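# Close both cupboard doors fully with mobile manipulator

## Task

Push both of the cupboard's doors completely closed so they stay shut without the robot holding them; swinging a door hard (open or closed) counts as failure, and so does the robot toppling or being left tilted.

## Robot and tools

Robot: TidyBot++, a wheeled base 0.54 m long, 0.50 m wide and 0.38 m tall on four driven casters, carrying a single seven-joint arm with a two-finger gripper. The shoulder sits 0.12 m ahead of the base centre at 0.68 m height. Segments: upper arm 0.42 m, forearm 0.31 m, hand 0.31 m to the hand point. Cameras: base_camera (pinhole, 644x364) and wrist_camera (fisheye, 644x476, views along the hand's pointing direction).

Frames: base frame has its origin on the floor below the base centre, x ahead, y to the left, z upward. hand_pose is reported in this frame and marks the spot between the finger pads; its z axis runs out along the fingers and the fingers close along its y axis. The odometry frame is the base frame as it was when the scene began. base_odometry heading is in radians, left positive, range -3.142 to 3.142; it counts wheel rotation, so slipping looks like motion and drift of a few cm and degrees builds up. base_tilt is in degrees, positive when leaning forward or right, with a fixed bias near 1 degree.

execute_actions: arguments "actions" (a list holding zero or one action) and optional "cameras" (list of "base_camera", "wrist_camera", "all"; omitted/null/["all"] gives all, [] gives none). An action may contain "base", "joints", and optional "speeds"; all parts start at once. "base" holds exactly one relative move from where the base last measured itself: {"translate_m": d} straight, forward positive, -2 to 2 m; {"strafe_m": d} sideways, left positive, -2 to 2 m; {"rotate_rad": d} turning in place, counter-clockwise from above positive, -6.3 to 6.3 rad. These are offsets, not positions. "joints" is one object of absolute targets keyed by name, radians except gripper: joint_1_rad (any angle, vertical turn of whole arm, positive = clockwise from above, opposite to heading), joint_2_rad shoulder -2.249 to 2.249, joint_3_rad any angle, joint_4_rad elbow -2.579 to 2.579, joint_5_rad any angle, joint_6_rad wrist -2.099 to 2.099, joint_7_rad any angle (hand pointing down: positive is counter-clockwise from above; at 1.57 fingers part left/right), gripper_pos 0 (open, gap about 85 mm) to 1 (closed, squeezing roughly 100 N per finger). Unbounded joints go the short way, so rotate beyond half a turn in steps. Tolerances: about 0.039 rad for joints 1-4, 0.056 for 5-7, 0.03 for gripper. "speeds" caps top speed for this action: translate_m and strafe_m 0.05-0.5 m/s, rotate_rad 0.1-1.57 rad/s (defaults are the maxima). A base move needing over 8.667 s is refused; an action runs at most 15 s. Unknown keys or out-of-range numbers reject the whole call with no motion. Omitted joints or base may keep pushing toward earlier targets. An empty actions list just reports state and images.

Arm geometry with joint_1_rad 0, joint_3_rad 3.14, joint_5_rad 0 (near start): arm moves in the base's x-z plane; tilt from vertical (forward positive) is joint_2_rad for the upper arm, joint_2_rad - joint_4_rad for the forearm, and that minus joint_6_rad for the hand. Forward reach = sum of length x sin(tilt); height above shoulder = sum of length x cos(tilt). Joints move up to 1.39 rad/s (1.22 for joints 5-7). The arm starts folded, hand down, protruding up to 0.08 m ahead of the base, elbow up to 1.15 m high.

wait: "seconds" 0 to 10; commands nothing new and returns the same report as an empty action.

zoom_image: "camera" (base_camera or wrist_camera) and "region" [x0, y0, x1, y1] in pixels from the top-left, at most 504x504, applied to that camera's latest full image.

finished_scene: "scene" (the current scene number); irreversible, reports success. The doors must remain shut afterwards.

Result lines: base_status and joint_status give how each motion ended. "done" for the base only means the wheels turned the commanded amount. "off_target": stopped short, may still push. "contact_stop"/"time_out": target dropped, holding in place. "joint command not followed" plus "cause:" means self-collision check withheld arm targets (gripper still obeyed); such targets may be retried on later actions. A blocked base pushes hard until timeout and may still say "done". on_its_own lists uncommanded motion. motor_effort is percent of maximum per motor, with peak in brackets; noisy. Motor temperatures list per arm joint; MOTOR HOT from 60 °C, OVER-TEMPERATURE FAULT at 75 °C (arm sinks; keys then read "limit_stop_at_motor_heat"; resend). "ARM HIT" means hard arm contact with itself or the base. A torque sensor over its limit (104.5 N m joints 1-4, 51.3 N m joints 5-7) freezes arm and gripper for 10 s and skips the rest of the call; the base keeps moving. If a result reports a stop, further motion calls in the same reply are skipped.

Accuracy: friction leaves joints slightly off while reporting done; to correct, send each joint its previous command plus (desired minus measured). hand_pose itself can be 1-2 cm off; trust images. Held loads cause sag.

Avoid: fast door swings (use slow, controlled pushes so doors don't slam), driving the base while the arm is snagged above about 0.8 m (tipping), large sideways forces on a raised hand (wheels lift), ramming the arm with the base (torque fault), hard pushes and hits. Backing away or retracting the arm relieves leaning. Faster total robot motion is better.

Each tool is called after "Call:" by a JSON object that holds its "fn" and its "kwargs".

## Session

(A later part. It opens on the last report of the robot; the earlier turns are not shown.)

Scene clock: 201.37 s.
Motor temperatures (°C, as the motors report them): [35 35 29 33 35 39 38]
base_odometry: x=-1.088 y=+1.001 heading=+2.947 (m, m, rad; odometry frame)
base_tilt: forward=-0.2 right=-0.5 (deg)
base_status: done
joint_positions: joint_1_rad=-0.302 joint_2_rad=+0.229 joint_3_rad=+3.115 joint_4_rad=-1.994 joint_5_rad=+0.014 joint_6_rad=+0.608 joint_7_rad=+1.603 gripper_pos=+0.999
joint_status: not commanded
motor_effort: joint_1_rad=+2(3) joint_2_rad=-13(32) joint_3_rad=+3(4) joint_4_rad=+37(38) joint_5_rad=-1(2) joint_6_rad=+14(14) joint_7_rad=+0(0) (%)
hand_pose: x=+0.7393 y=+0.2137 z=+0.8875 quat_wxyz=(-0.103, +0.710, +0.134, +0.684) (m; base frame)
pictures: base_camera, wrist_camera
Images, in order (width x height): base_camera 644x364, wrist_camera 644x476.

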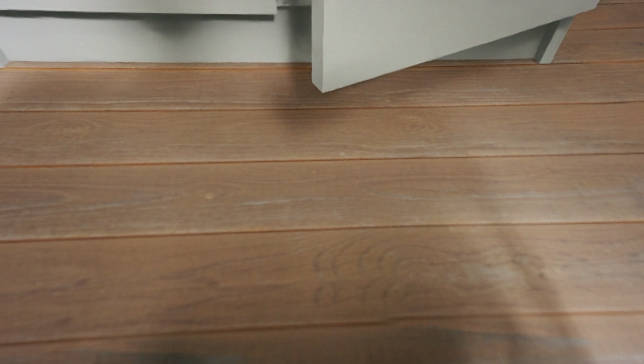

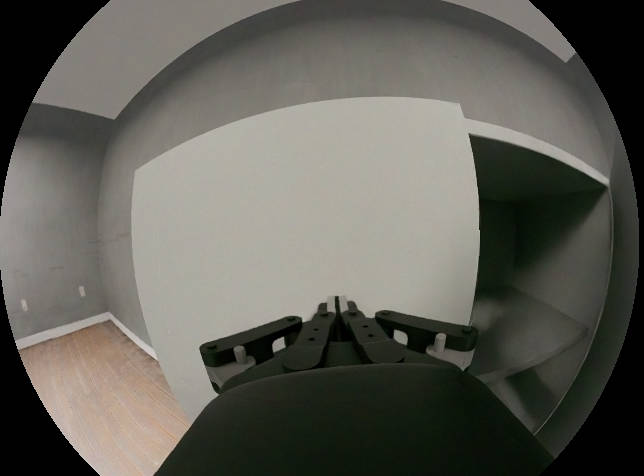

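Call:
{"fn": "execute_actions", "kwargs": {"actions": [{"base":{"translate_m":-0.34}}], "cameras": []}}

Call:
{"fn": "execute_actions", "kwargs": {"actions": [{"joints":{"joint_1_rad":0.12}}], "cameras": ["wrist_camera"]}}

Call:
{"fn": "execute_actions", "kwargs": {"actions": [{"base":{"translate_m":0.32},"speeds":{"translate_m":0.07}}]}}

Call:
{"fn": "execute_actions", "kwargs": {"actions": [{"base":{"translate_m":-0.1}}]}}

Scene clock: 209.57 s.
Motor temperatures (°C, as the motors report them): [35 35 29 33 35 39 38]
base_odometry: x=-0.755 y=+0.935 heading=+2.947 (m, m, rad; odometry frame)
base_tilt: forward=-0.2 right=-0.5 (deg)
base_status: done
joint_positions: joint_1_rad=-0.300 joint_2_rad=+0.298 joint_3_rad=+3.120 joint_4_rad=-1.896 joint_5_rad=+0.014 joint_6_rad=+0.605 joint_7_rad=+1.603 gripper_pos=+0.999
joint_status: not commanded
motor_effort: joint_1_rad=-1(3) joint_2_rad=-31(35) joint_3_rad=+0(2) joint_4_rad=+19(35) joint_5_rad=-1(2) joint_6_rad=+11(15) joint_7_rad=+0(0) (%)
hand_pose: x=+0.7728 y=+0.2197 z=+0.8953 quat_wxyz=(-0.102, +0.701, +0.130, +0.693) (m; base frame)
pictures: none
No camera images: the call's "cameras" was empty. Leave "cameras" out to get every camera's image.

Scene clock: 211.13 s.
Motor temperatures (°C, as the motors report them): [35 35 29 33 35 39 38]
base_odometry: x=-0.755 y=+0.935 heading=+2.947 (m, m, rad; odometry frame)
base_tilt: forward=-0.2 right=-0.5 (deg)
base_status: not commanded
joint_positions: joint_1_rad=+0.112 joint_2_rad=+0.298 joint_3_rad=+3.124 joint_4_rad=-1.896 joint_5_rad=+0.014 joint_6_rad=+0.605 joint_7_rad=+1.603 gripper_pos=+0.999
joint_status: all done
motor_effort: joint_1_rad=+0(2) joint_2_rad=-31(32) joint_3_rad=+0(2) joint_4_rad=+20(19) joint_5_rad=+0(0) joint_6_rad=+10(11) joint_7_rad=+0(0) (%)
hand_pose: x=+0.8059 y=-0.0631 z=+0.8953 quat_wxyz=(+0.044, +0.713, -0.017, +0.699) (m; base frame)
pictures: wrist_camera
Images, in order (width x height): wrist_camera 644x476.

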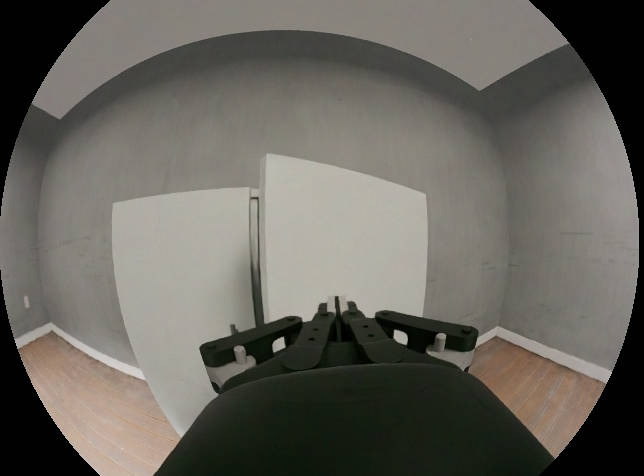

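Scene clock: 216.23 s.
Motor temperatures (°C, as the motors report them): [35 35 29 33 35 39 38]
base_odometry: x=-1.068 y=+0.998 heading=+2.947 (m, m, rad; odometry frame)
base_tilt: forward=-0.2 right=-0.5 (deg)
base_status: done
joint_positions: joint_1_rad=+0.114 joint_2_rad=+0.281 joint_3_rad=+3.124 joint_4_rad=-1.916 joint_5_rad=+0.014 joint_6_rad=+0.605 joint_7_rad=+1.603 gripper_pos=+0.999
joint_status: not commanded
motor_effort: joint_1_rad=+0(3) joint_2_rad=-27(34) joint_3_rad=+0(2) joint_4_rad=+23(30) joint_5_rad=-1(1) joint_6_rad=+10(13) joint_7_rad=+0(0) (%)
hand_pose: x=+0.7983 y=-0.0635 z=+0.8952 quat_wxyz=(+0.045, +0.714, -0.018, +0.698) (m; base frame)
pictures: base_camera, wrist_camera
Images, in order (width x height): base_camera 644x364, wrist_camera 644x476.

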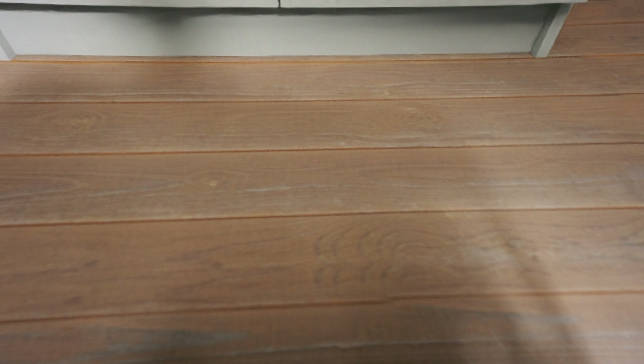

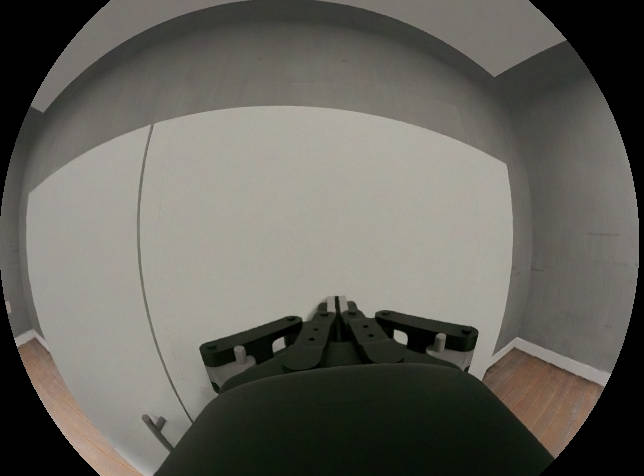

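Scene clock: 217.40 s.
Motor temperatures (°C, as the motors report them): [35 35 29 33 35 39 38]
base_odometry: x=-0.970 y=+0.978 heading=+2.947 (m, m, rad; odometry frame)
base_tilt: forward=-0.2 right=-0.5 (deg)
base_status: done
joint_positions: joint_1_rad=+0.114 joint_2_rad=+0.288 joint_3_rad=+3.124 joint_4_rad=-1.904 joint_5_rad=+0.014 joint_6_rad=+0.605 joint_7_rad=+1.603 gripper_pos=+0.999
joint_status: not commanded
motor_effort: joint_1_rad=+0(1) joint_2_rad=-32(34) joint_3_rad=+0(1) joint_4_rad=+21(23) joint_5_rad=+0(0) joint_6_rad=+11(11) joint_7_rad=+0(0) (%)
hand_pose: x=+0.8024 y=-0.0640 z=+0.8972 quat_wxyz=(+0.045, +0.713, -0.018, +0.700) (m; base frame)
pictures: base_camera, wrist_camera
Images, in order (width x height): base_camera 644x364, wrist_camera 644x476.

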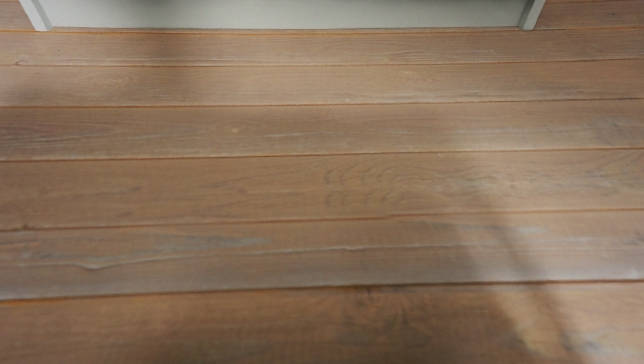

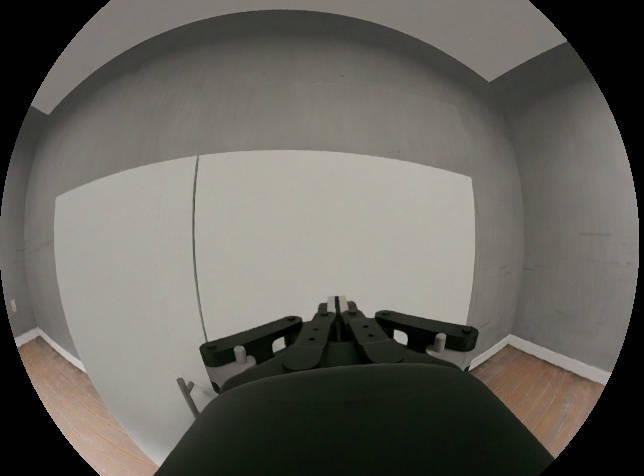

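Call:
{"fn": "finished_scene", "kwargs": {"scene": 1}}

The scene is finished: the task was done.


## Next scene

The same job, from a new start.

Call:
{"fn": "execute_actions", "kwargs": {"actions": []}}

Scene clock: 0.00 s.
Motor temperatures (°C, as the motors report them): [35 34 29 32 35 39 38]
base_odometry: x=+0.000 y=+0.000 heading=+0.000 (m, m, rad; odometry frame)
base_tilt: forward=-0.2 right=-0.5 (deg)
base_status: not commanded
joint_positions: joint_1_rad=-0.042 joint_2_rad=-0.350 joint_3_rad=+3.114 joint_4_rad=-2.562 joint_5_rad=+0.040 joint_6_rad=-0.889 joint_7_rad=+1.568 gripper_pos=+0.000
joint_status: not commanded
motor_effort: joint_1_rad=+0 joint_2_rad=+0 joint_3_rad=+1 joint_4_rad=+11 joint_5_rad=+1 joint_6_rad=+0 joint_7_rad=+0 (%)
hand_pose: x=+0.2396 y=-0.0010 z=+0.5782 quat_wxyz=(+0.020, +0.999, +0.045, +0.021) (m; base frame)
pictures: base_camera, wrist_camera
Images, in order (width x height): base_camera 644x364, wrist_camera 644x476.

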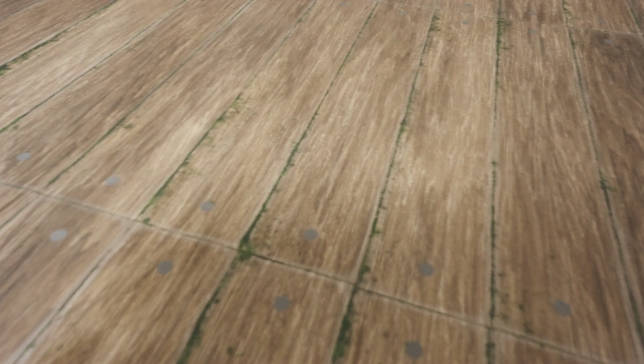

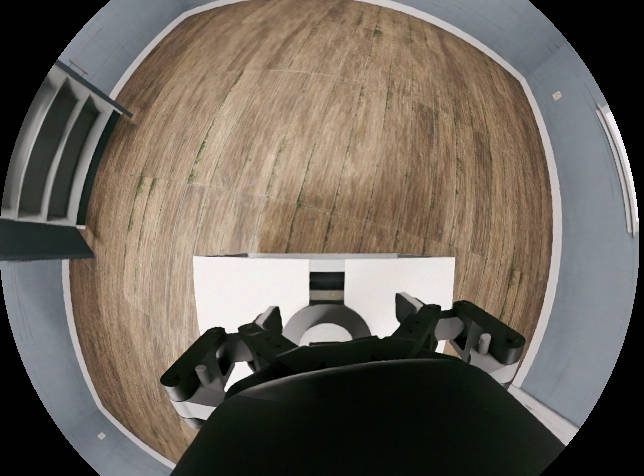

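Call:
{"fn": "execute_actions", "kwargs": {"actions": [{"base":{"rotate_rad":1.25},"joints":{"joint_1_rad":-0.03,"joint_2_rad":0.3,"joint_4_rad":-1.9,"joint_6_rad":0.45,"gripper_pos":1}}]}}

Call:
{"fn": "zoom_image", "kwargs": {"camera": "wrist_camera", "region": [170,150,470,350]}}

Scene clock: 16.00 s.
Motor temperatures (°C, as the motors report them): [35 34 29 32 35 39 38]
base_odometry: x=+0.000 y=+0.000 heading=+1.249 (m, m, rad; odometry frame)
base_tilt: forward=-0.2 right=-0.5 (deg)
base_status: done
joint_positions: joint_1_rad=-0.036 joint_2_rad=+0.279 joint_3_rad=+3.115 joint_4_rad=-1.909 joint_5_rad=+0.040 joint_6_rad=+0.427 joint_7_rad=+1.568 gripper_pos=+0.999
joint_status: all done
motor_effort: joint_1_rad=+0(3) joint_2_rad=-30(31) joint_3_rad=+0(2) joint_4_rad=+20(20) joint_5_rad=+0(1) joint_6_rad=+11(11) joint_7_rad=+0(0) (%)
hand_pose: x=+0.7949 y=+0.0472 z=+0.8457 quat_wxyz=(-0.018, +0.770, +0.039, +0.637) (m; base frame)
pictures: base_camera, wrist_camera
Images, in order (width x height): base_camera 644x364, wrist_camera 644x476.

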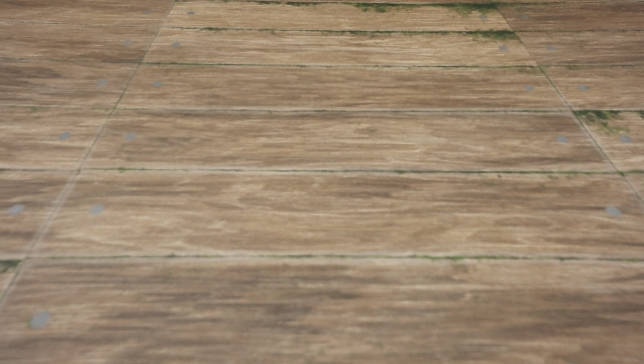

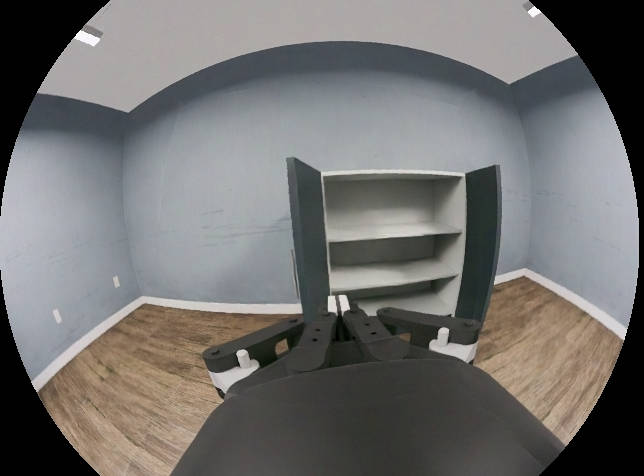

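Region (170, 150, 470, 350) of wrist_camera's 644x476 image, scaled by 1.680.

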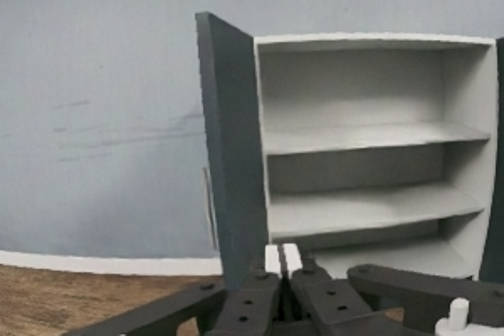

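Call:
{"fn": "zoom_image", "kwargs": {"camera": "wrist_camera", "region": [450,150,520,210]}}

Call:
{"fn": "zoom_image", "kwargs": {"camera": "wrist_camera", "region": [270,145,340,205]}}

Region (450, 150, 520, 210) of wrist_camera's 644x476 image, scaled by 7.200; it fills the top 432 rows of this view, and the rest is white.

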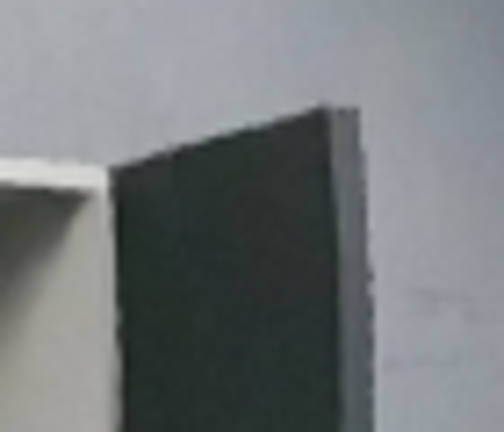

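Region (270, 145, 340, 205) of wrist_camera's 644x476 image, scaled by 7.200; it fills the top 432 rows of this view, and the rest is white.

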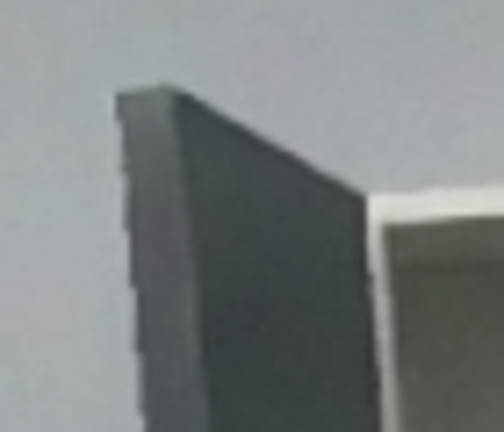

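Call:
{"fn": "execute_actions", "kwargs": {"actions": [{"base":{"strafe_m":0.36},"joints":{"joint_6_rad":0.6,"joint_1_rad":0.1}}], "cameras": ["wrist_camera"]}}

Call:
{"fn": "execute_actions", "kwargs": {"actions": [{"base":{"translate_m":0.72}}]}}

Scene clock: 31.43 s.
Motor temperatures (°C, as the motors report them): [35 34 29 32 35 39 38]
base_odometry: x=-0.342 y=+0.113 heading=+1.250 (m, m, rad; odometry frame)
base_tilt: forward=-0.2 right=-0.5 (deg)
base_status: done
joint_positions: joint_1_rad=+0.096 joint_2_rad=+0.279 joint_3_rad=+3.113 joint_4_rad=-1.909 joint_5_rad=+0.040 joint_6_rad=+0.575 joint_7_rad=+1.568 gripper_pos=+0.999
joint_status: all done
motor_effort: joint_1_rad=+0(4) joint_2_rad=-30(31) joint_3_rad=+0(3) joint_4_rad=+19(20) joint_5_rad=+0(1) joint_6_rad=+10(11) joint_7_rad=+0(0) (%)
hand_pose: x=+0.8007 y=-0.0408 z=+0.8915 quat_wxyz=(+0.024, +0.722, -0.009, +0.692) (m; base frame)
pictures: wrist_camera
Images, in order (width x height): wrist_camera 644x476.

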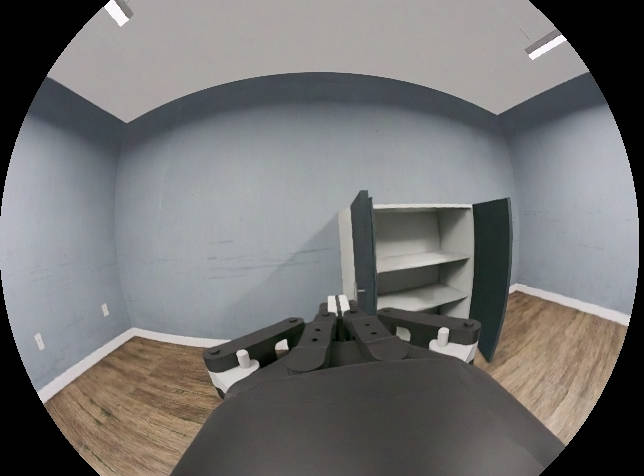

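Scene clock: 34.23 s.
Motor temperatures (°C, as the motors report them): [35 34 29 32 35 39 38]
base_odometry: x=-0.116 y=+0.797 heading=+1.251 (m, m, rad; odometry frame)
base_tilt: forward=-0.2 right=-0.5 (deg)
base_status: done
joint_positions: joint_1_rad=+0.096 joint_2_rad=+0.284 joint_3_rad=+3.113 joint_4_rad=-1.907 joint_5_rad=+0.040 joint_6_rad=+0.576 joint_7_rad=+1.568 gripper_pos=+0.999
joint_status: not commanded
motor_effort: joint_1_rad=+0(2) joint_2_rad=-30(32) joint_3_rad=+0(1) joint_4_rad=+19(20) joint_5_rad=+0(0) joint_6_rad=+11(11) joint_7_rad=+0(0) (%)
hand_pose: x=+0.8020 y=-0.0410 z=+0.8896 quat_wxyz=(+0.024, +0.722, -0.009, +0.691) (m; base frame)
pictures: base_camera, wrist_camera
Images, in order (width x height): base_camera 644x364, wrist_camera 644x476.

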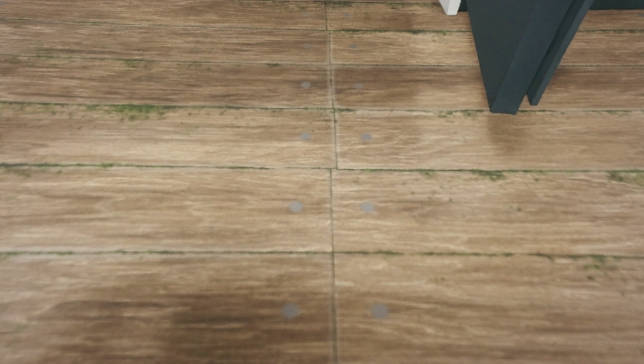

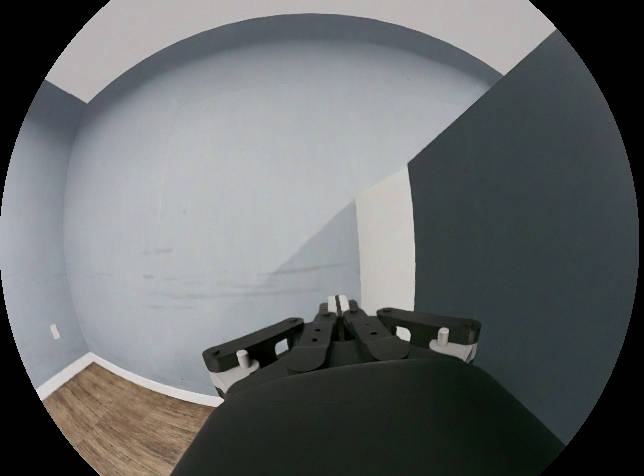

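Call:
{"fn": "execute_actions", "kwargs": {"actions": [{"base":{"strafe_m":-0.45},"speeds":{"strafe_m":0.08}}]}}

Call:
{"fn": "execute_actions", "kwargs": {"actions": [{"base":{"translate_m":0.19},"speeds":{"translate_m":0.07}}]}}

Scene clock: 45.43 s.
Motor temperatures (°C, as the motors report them): [35 34 29 32 35 39 38]
base_odometry: x=+0.312 y=+0.656 heading=+1.251 (m, m, rad; odometry frame)
base_tilt: forward=-0.2 right=-0.5 (deg)
base_status: done
joint_positions: joint_1_rad=+0.096 joint_2_rad=+0.284 joint_3_rad=+3.110 joint_4_rad=-1.907 joint_5_rad=+0.040 joint_6_rad=+0.576 joint_7_rad=+1.568 gripper_pos=+0.999
joint_status: not commanded
motor_effort: joint_1_rad=+0(4) joint_2_rad=-30(31) joint_3_rad=+0(3) joint_4_rad=+19(20) joint_5_rad=+0(2) joint_6_rad=+11(11) joint_7_rad=+0(0) (%)
hand_pose: x=+0.8020 y=-0.0389 z=+0.8896 quat_wxyz=(+0.022, +0.722, -0.009, +0.691) (m; base frame)
pictures: base_camera, wrist_camera
Images, in order (width x height): base_camera 644x364, wrist_camera 644x476.

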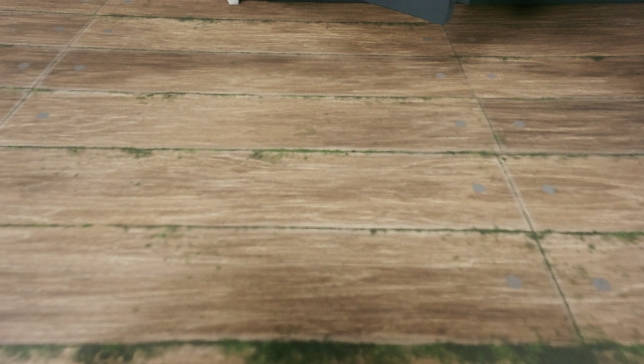

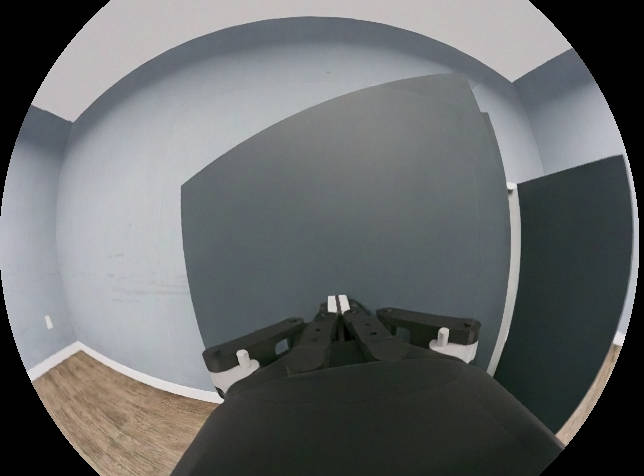

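Scene clock: 48.67 s.
Motor temperatures (°C, as the motors report them): [35 34 29 32 35 39 38]
base_odometry: x=+0.372 y=+0.836 heading=+1.251 (m, m, rad; odometry frame)
base_tilt: forward=-0.2 right=-0.5 (deg)
base_status: done
joint_positions: joint_1_rad=+0.096 joint_2_rad=+0.285 joint_3_rad=+3.110 joint_4_rad=-1.907 joint_5_rad=+0.040 joint_6_rad=+0.577 joint_7_rad=+1.568 gripper_pos=+0.999
joint_status: not commanded
motor_effort: joint_1_rad=+0(2) joint_2_rad=-30(33) joint_3_rad=+0(1) joint_4_rad=+19(22) joint_5_rad=+0(0) joint_6_rad=+11(12) joint_7_rad=+0(0) (%)
hand_pose: x=+0.8025 y=-0.0389 z=+0.8889 quat_wxyz=(+0.022, +0.723, -0.009, +0.691) (m; base frame)
pictures: base_camera, wrist_camera
Images, in order (width x height): base_camera 644x364, wrist_camera 644x476.

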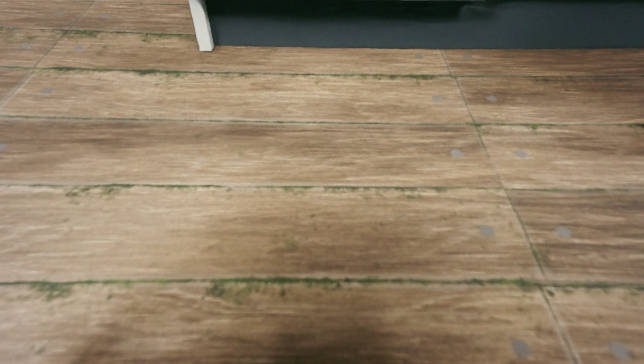

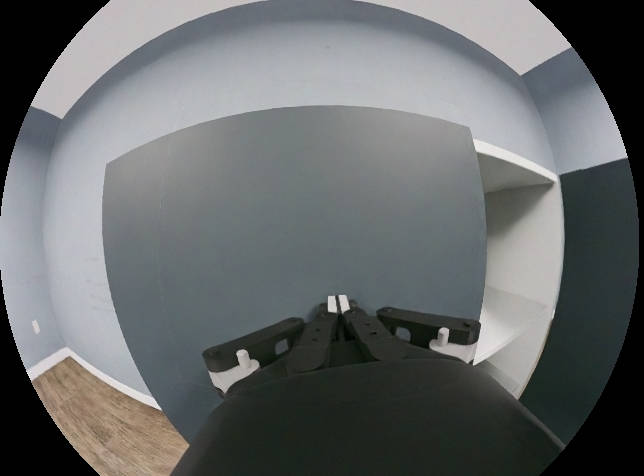

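Call:
{"fn": "execute_actions", "kwargs": {"actions": [{"base":{"translate_m":0.04},"speeds":{"translate_m":0.06}}], "cameras": ["wrist_camera"]}}

Call:
{"fn": "execute_actions", "kwargs": {"actions": [{"base":{"translate_m":-0.52}}], "cameras": []}}

Call:
{"fn": "execute_actions", "kwargs": {"actions": [{"base":{"strafe_m":-0.85},"joints":{"joint_1_rad":-0.2}}]}}

Scene clock: 58.67 s.
Motor temperatures (°C, as the motors report them): [35 34 29 33 35 39 38]
base_odometry: x=+0.384 y=+0.873 heading=+1.251 (m, m, rad; odometry frame)
base_tilt: forward=-0.2 right=-0.5 (deg)
base_status: done
joint_positions: joint_1_rad=+0.100 joint_2_rad=+0.220 joint_3_rad=+3.110 joint_4_rad=-1.987 joint_5_rad=+0.040 joint_6_rad=+0.579 joint_7_rad=+1.568 gripper_pos=+0.999
joint_status: not commanded
motor_effort: joint_1_rad=-3(4) joint_2_rad=-12(32) joint_3_rad=-1(2) joint_4_rad=+35(38) joint_5_rad=+1(1) joint_6_rad=+13(15) joint_7_rad=+0(0) (%)
hand_pose: x=+0.7729 y=-0.0388 z=+0.8883 quat_wxyz=(+0.024, +0.727, -0.009, +0.686) (m; base frame)
pictures: wrist_camera
Images, in order (width x height): wrist_camera 644x476.

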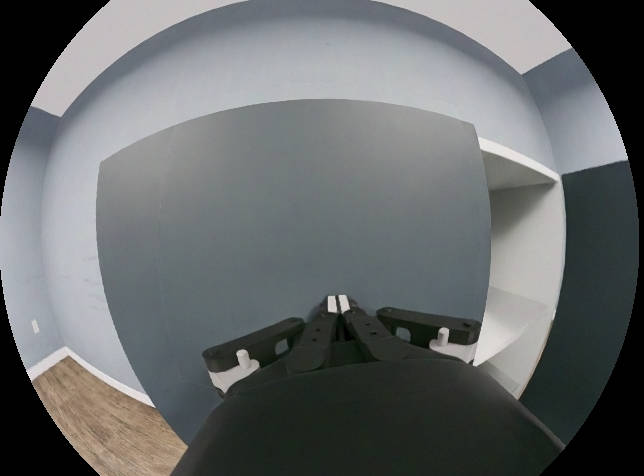

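Scene clock: 61.17 s.
Motor temperatures (°C, as the motors report them): [35 35 29 33 35 39 38]
base_odometry: x=+0.221 y=+0.380 heading=+1.251 (m, m, rad; odometry frame)
base_tilt: forward=-0.2 right=-0.5 (deg)
base_status: done
joint_positions: joint_1_rad=+0.099 joint_2_rad=+0.298 joint_3_rad=+3.111 joint_4_rad=-1.896 joint_5_rad=+0.040 joint_6_rad=+0.579 joint_7_rad=+1.568 gripper_pos=+0.999
joint_status: not commanded
motor_effort: joint_1_rad=+0(4) joint_2_rad=-31(35) joint_3_rad=+0(3) joint_4_rad=+19(34) joint_5_rad=+0(1) joint_6_rad=+11(14) joint_7_rad=+0(0) (%)
hand_pose: x=+0.8072 y=-0.0417 z=+0.8869 quat_wxyz=(+0.023, +0.722, -0.010, +0.691) (m; base frame)
pictures: none
No camera images: the call's "cameras" was empty. Leave "cameras" out to get every camera's image.

Scene clock: 64.23 s.
Motor temperatures (°C, as the motors report them): [35 35 29 33 35 39 38]
base_odometry: x=+1.028 y=+0.112 heading=+1.251 (m, m, rad; odometry frame)
base_tilt: forward=-0.2 right=-0.5 (deg)
base_status: done
joint_positions: joint_1_rad=-0.200 joint_2_rad=+0.298 joint_3_rad=+3.110 joint_4_rad=-1.896 joint_5_rad=+0.040 joint_6_rad=+0.579 joint_7_rad=+1.568 gripper_pos=+0.999
joint_status: all done
motor_effort: joint_1_rad=+0(4) joint_2_rad=-30(32) joint_3_rad=+0(2) joint_4_rad=+19(19) joint_5_rad=+0(1) joint_6_rad=+11(11) joint_7_rad=+0(0) (%)
hand_pose: x=+0.7888 y=+0.1633 z=+0.8869 quat_wxyz=(-0.080, +0.716, +0.098, +0.687) (m; base frame)
pictures: base_camera, wrist_camera
Images, in order (width x height): base_camera 644x364, wrist_camera 644x476.

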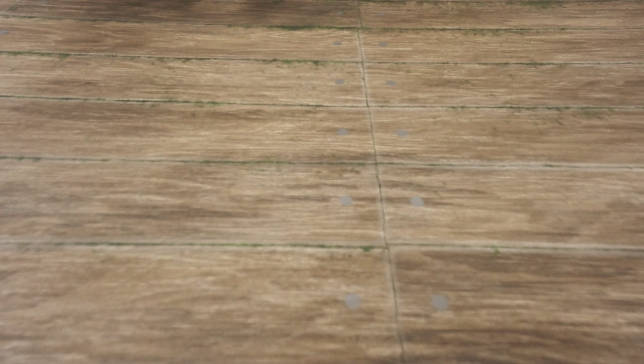

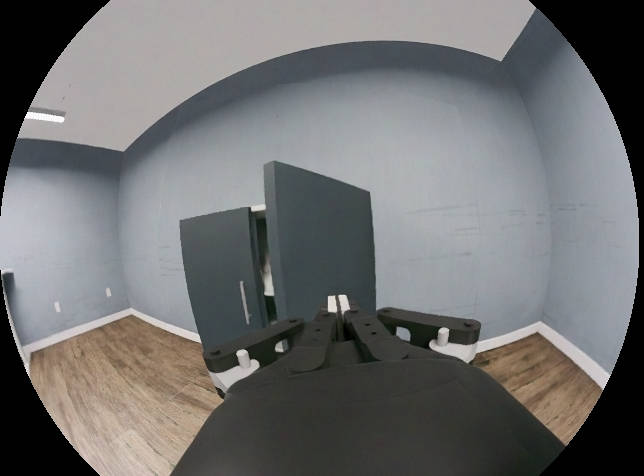

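Call:
{"fn": "execute_actions", "kwargs": {"actions": [{"base":{"translate_m":0.28},"joints":{"joint_1_rad":-0.14},"speeds":{"translate_m":0.15}}]}}

Call:
{"fn": "execute_actions", "kwargs": {"actions": [{"base":{"strafe_m":0.27},"speeds":{"strafe_m":0.08}}]}}

Call:
{"fn": "execute_actions", "kwargs": {"actions": [{"base":{"translate_m":0.24},"speeds":{"translate_m":0.07}}]}}

Scene clock: 78.10 s.
Motor temperatures (°C, as the motors report them): [35 35 29 33 35 39 38]
base_odometry: x=+1.116 y=+0.378 heading=+1.250 (m, m, rad; odometry frame)
base_tilt: forward=-0.2 right=-0.5 (deg)
base_status: done
joint_positions: joint_1_rad=-0.148 joint_2_rad=+0.298 joint_3_rad=+3.113 joint_4_rad=-1.896 joint_5_rad=+0.040 joint_6_rad=+0.579 joint_7_rad=+1.568 gripper_pos=+0.999
joint_status: all done
motor_effort: joint_1_rad=+0(2) joint_2_rad=-30(33) joint_3_rad=+0(1) joint_4_rad=+19(20) joint_5_rad=+0(0) joint_6_rad=+11(11) joint_7_rad=+0(0) (%)
hand_pose: x=+0.7967 y=+0.1261 z=+0.8866 quat_wxyz=(-0.061, +0.718, +0.078, +0.688) (m; base frame)
pictures: base_camera, wrist_camera
Images, in order (width x height): base_camera 644x364, wrist_camera 644x476.

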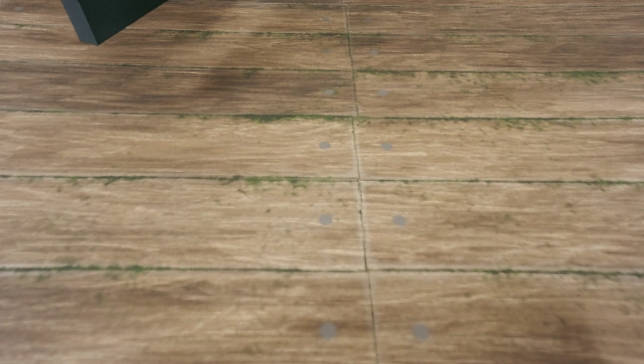

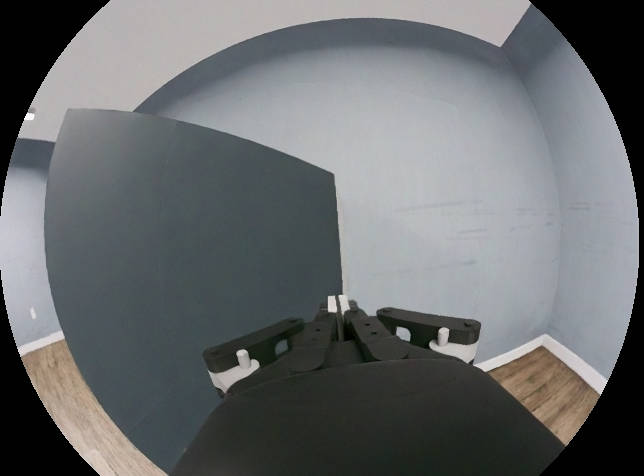

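Scene clock: 82.00 s.
Motor temperatures (°C, as the motors report them): [35 35 29 33 35 39 38]
base_odometry: x=+0.860 y=+0.463 heading=+1.250 (m, m, rad; odometry frame)
base_tilt: forward=-0.2 right=-0.5 (deg)
base_status: done
joint_positions: joint_1_rad=-0.143 joint_2_rad=+0.298 joint_3_rad=+3.114 joint_4_rad=-1.896 joint_5_rad=+0.040 joint_6_rad=+0.579 joint_7_rad=+1.568 gripper_pos=+0.999
joint_status: not commanded
motor_effort: joint_1_rad=+0(4) joint_2_rad=-31(31) joint_3_rad=+0(3) joint_4_rad=+19(19) joint_5_rad=+0(1) joint_6_rad=+11(11) joint_7_rad=+0(0) (%)
hand_pose: x=+0.7974 y=+0.1226 z=+0.8866 quat_wxyz=(-0.059, +0.719, +0.077, +0.689) (m; base frame)
pictures: base_camera, wrist_camera
Images, in order (width x height): base_camera 644x364, wrist_camera 644x476.

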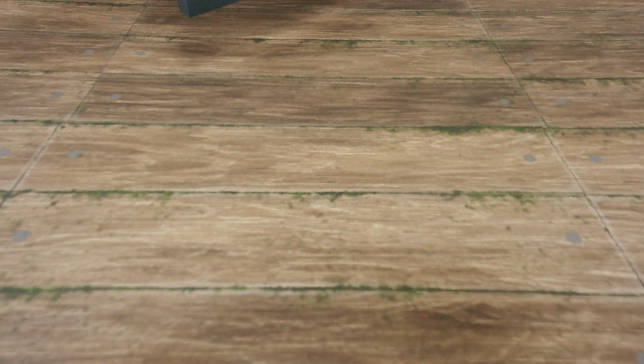

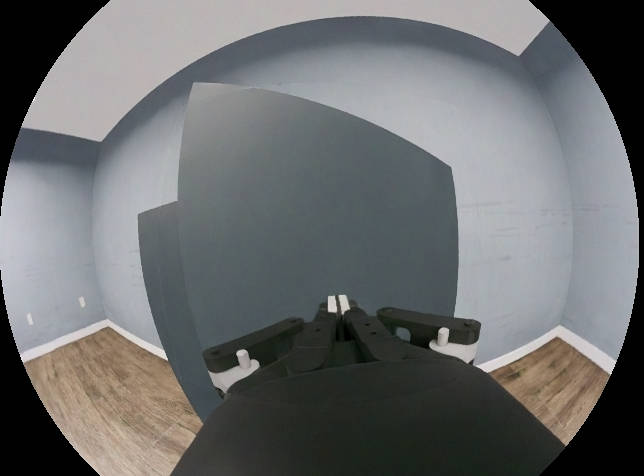

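Scene clock: 85.93 s.
Motor temperatures (°C, as the motors report them): [35 35 29 33 35 39 38]
base_odometry: x=+0.935 y=+0.691 heading=+1.250 (m, m, rad; odometry frame)
base_tilt: forward=-0.2 right=-0.5 (deg)
base_status: done
joint_positions: joint_1_rad=-0.143 joint_2_rad=+0.298 joint_3_rad=+3.114 joint_4_rad=-1.897 joint_5_rad=+0.040 joint_6_rad=+0.580 joint_7_rad=+1.568 gripper_pos=+0.999
joint_status: not commanded
motor_effort: joint_1_rad=+0(2) joint_2_rad=-30(34) joint_3_rad=+0(1) joint_4_rad=+19(22) joint_5_rad=+0(1) joint_6_rad=+11(12) joint_7_rad=+0(0) (%)
hand_pose: x=+0.7971 y=+0.1225 z=+0.8867 quat_wxyz=(-0.059, +0.719, +0.077, +0.689) (m; base frame)
pictures: base_camera, wrist_camera
Images, in order (width x height): base_camera 644x364, wrist_camera 644x476.

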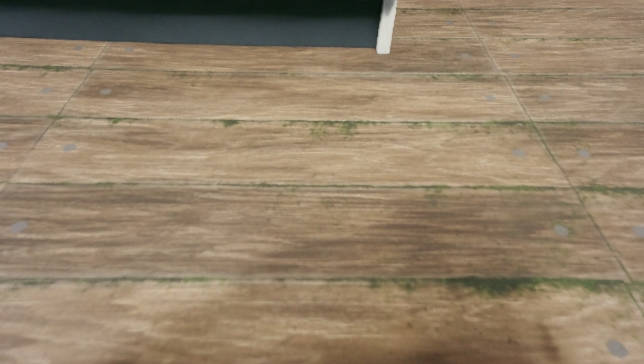

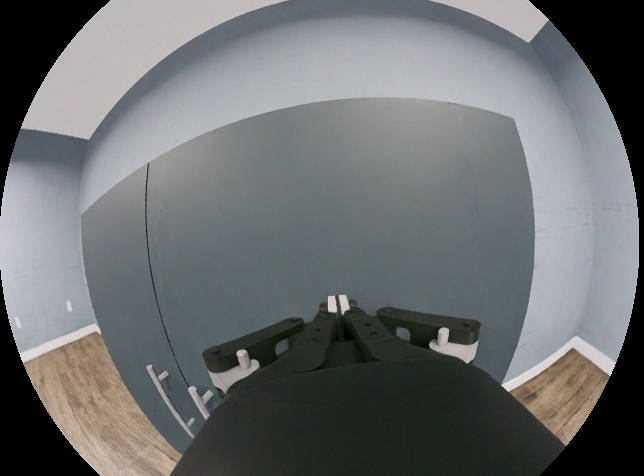

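Flush and not touching.

Call:
{"fn": "finished_scene", "kwargs": {"scene": 2}}

The scene is finished: the task was done.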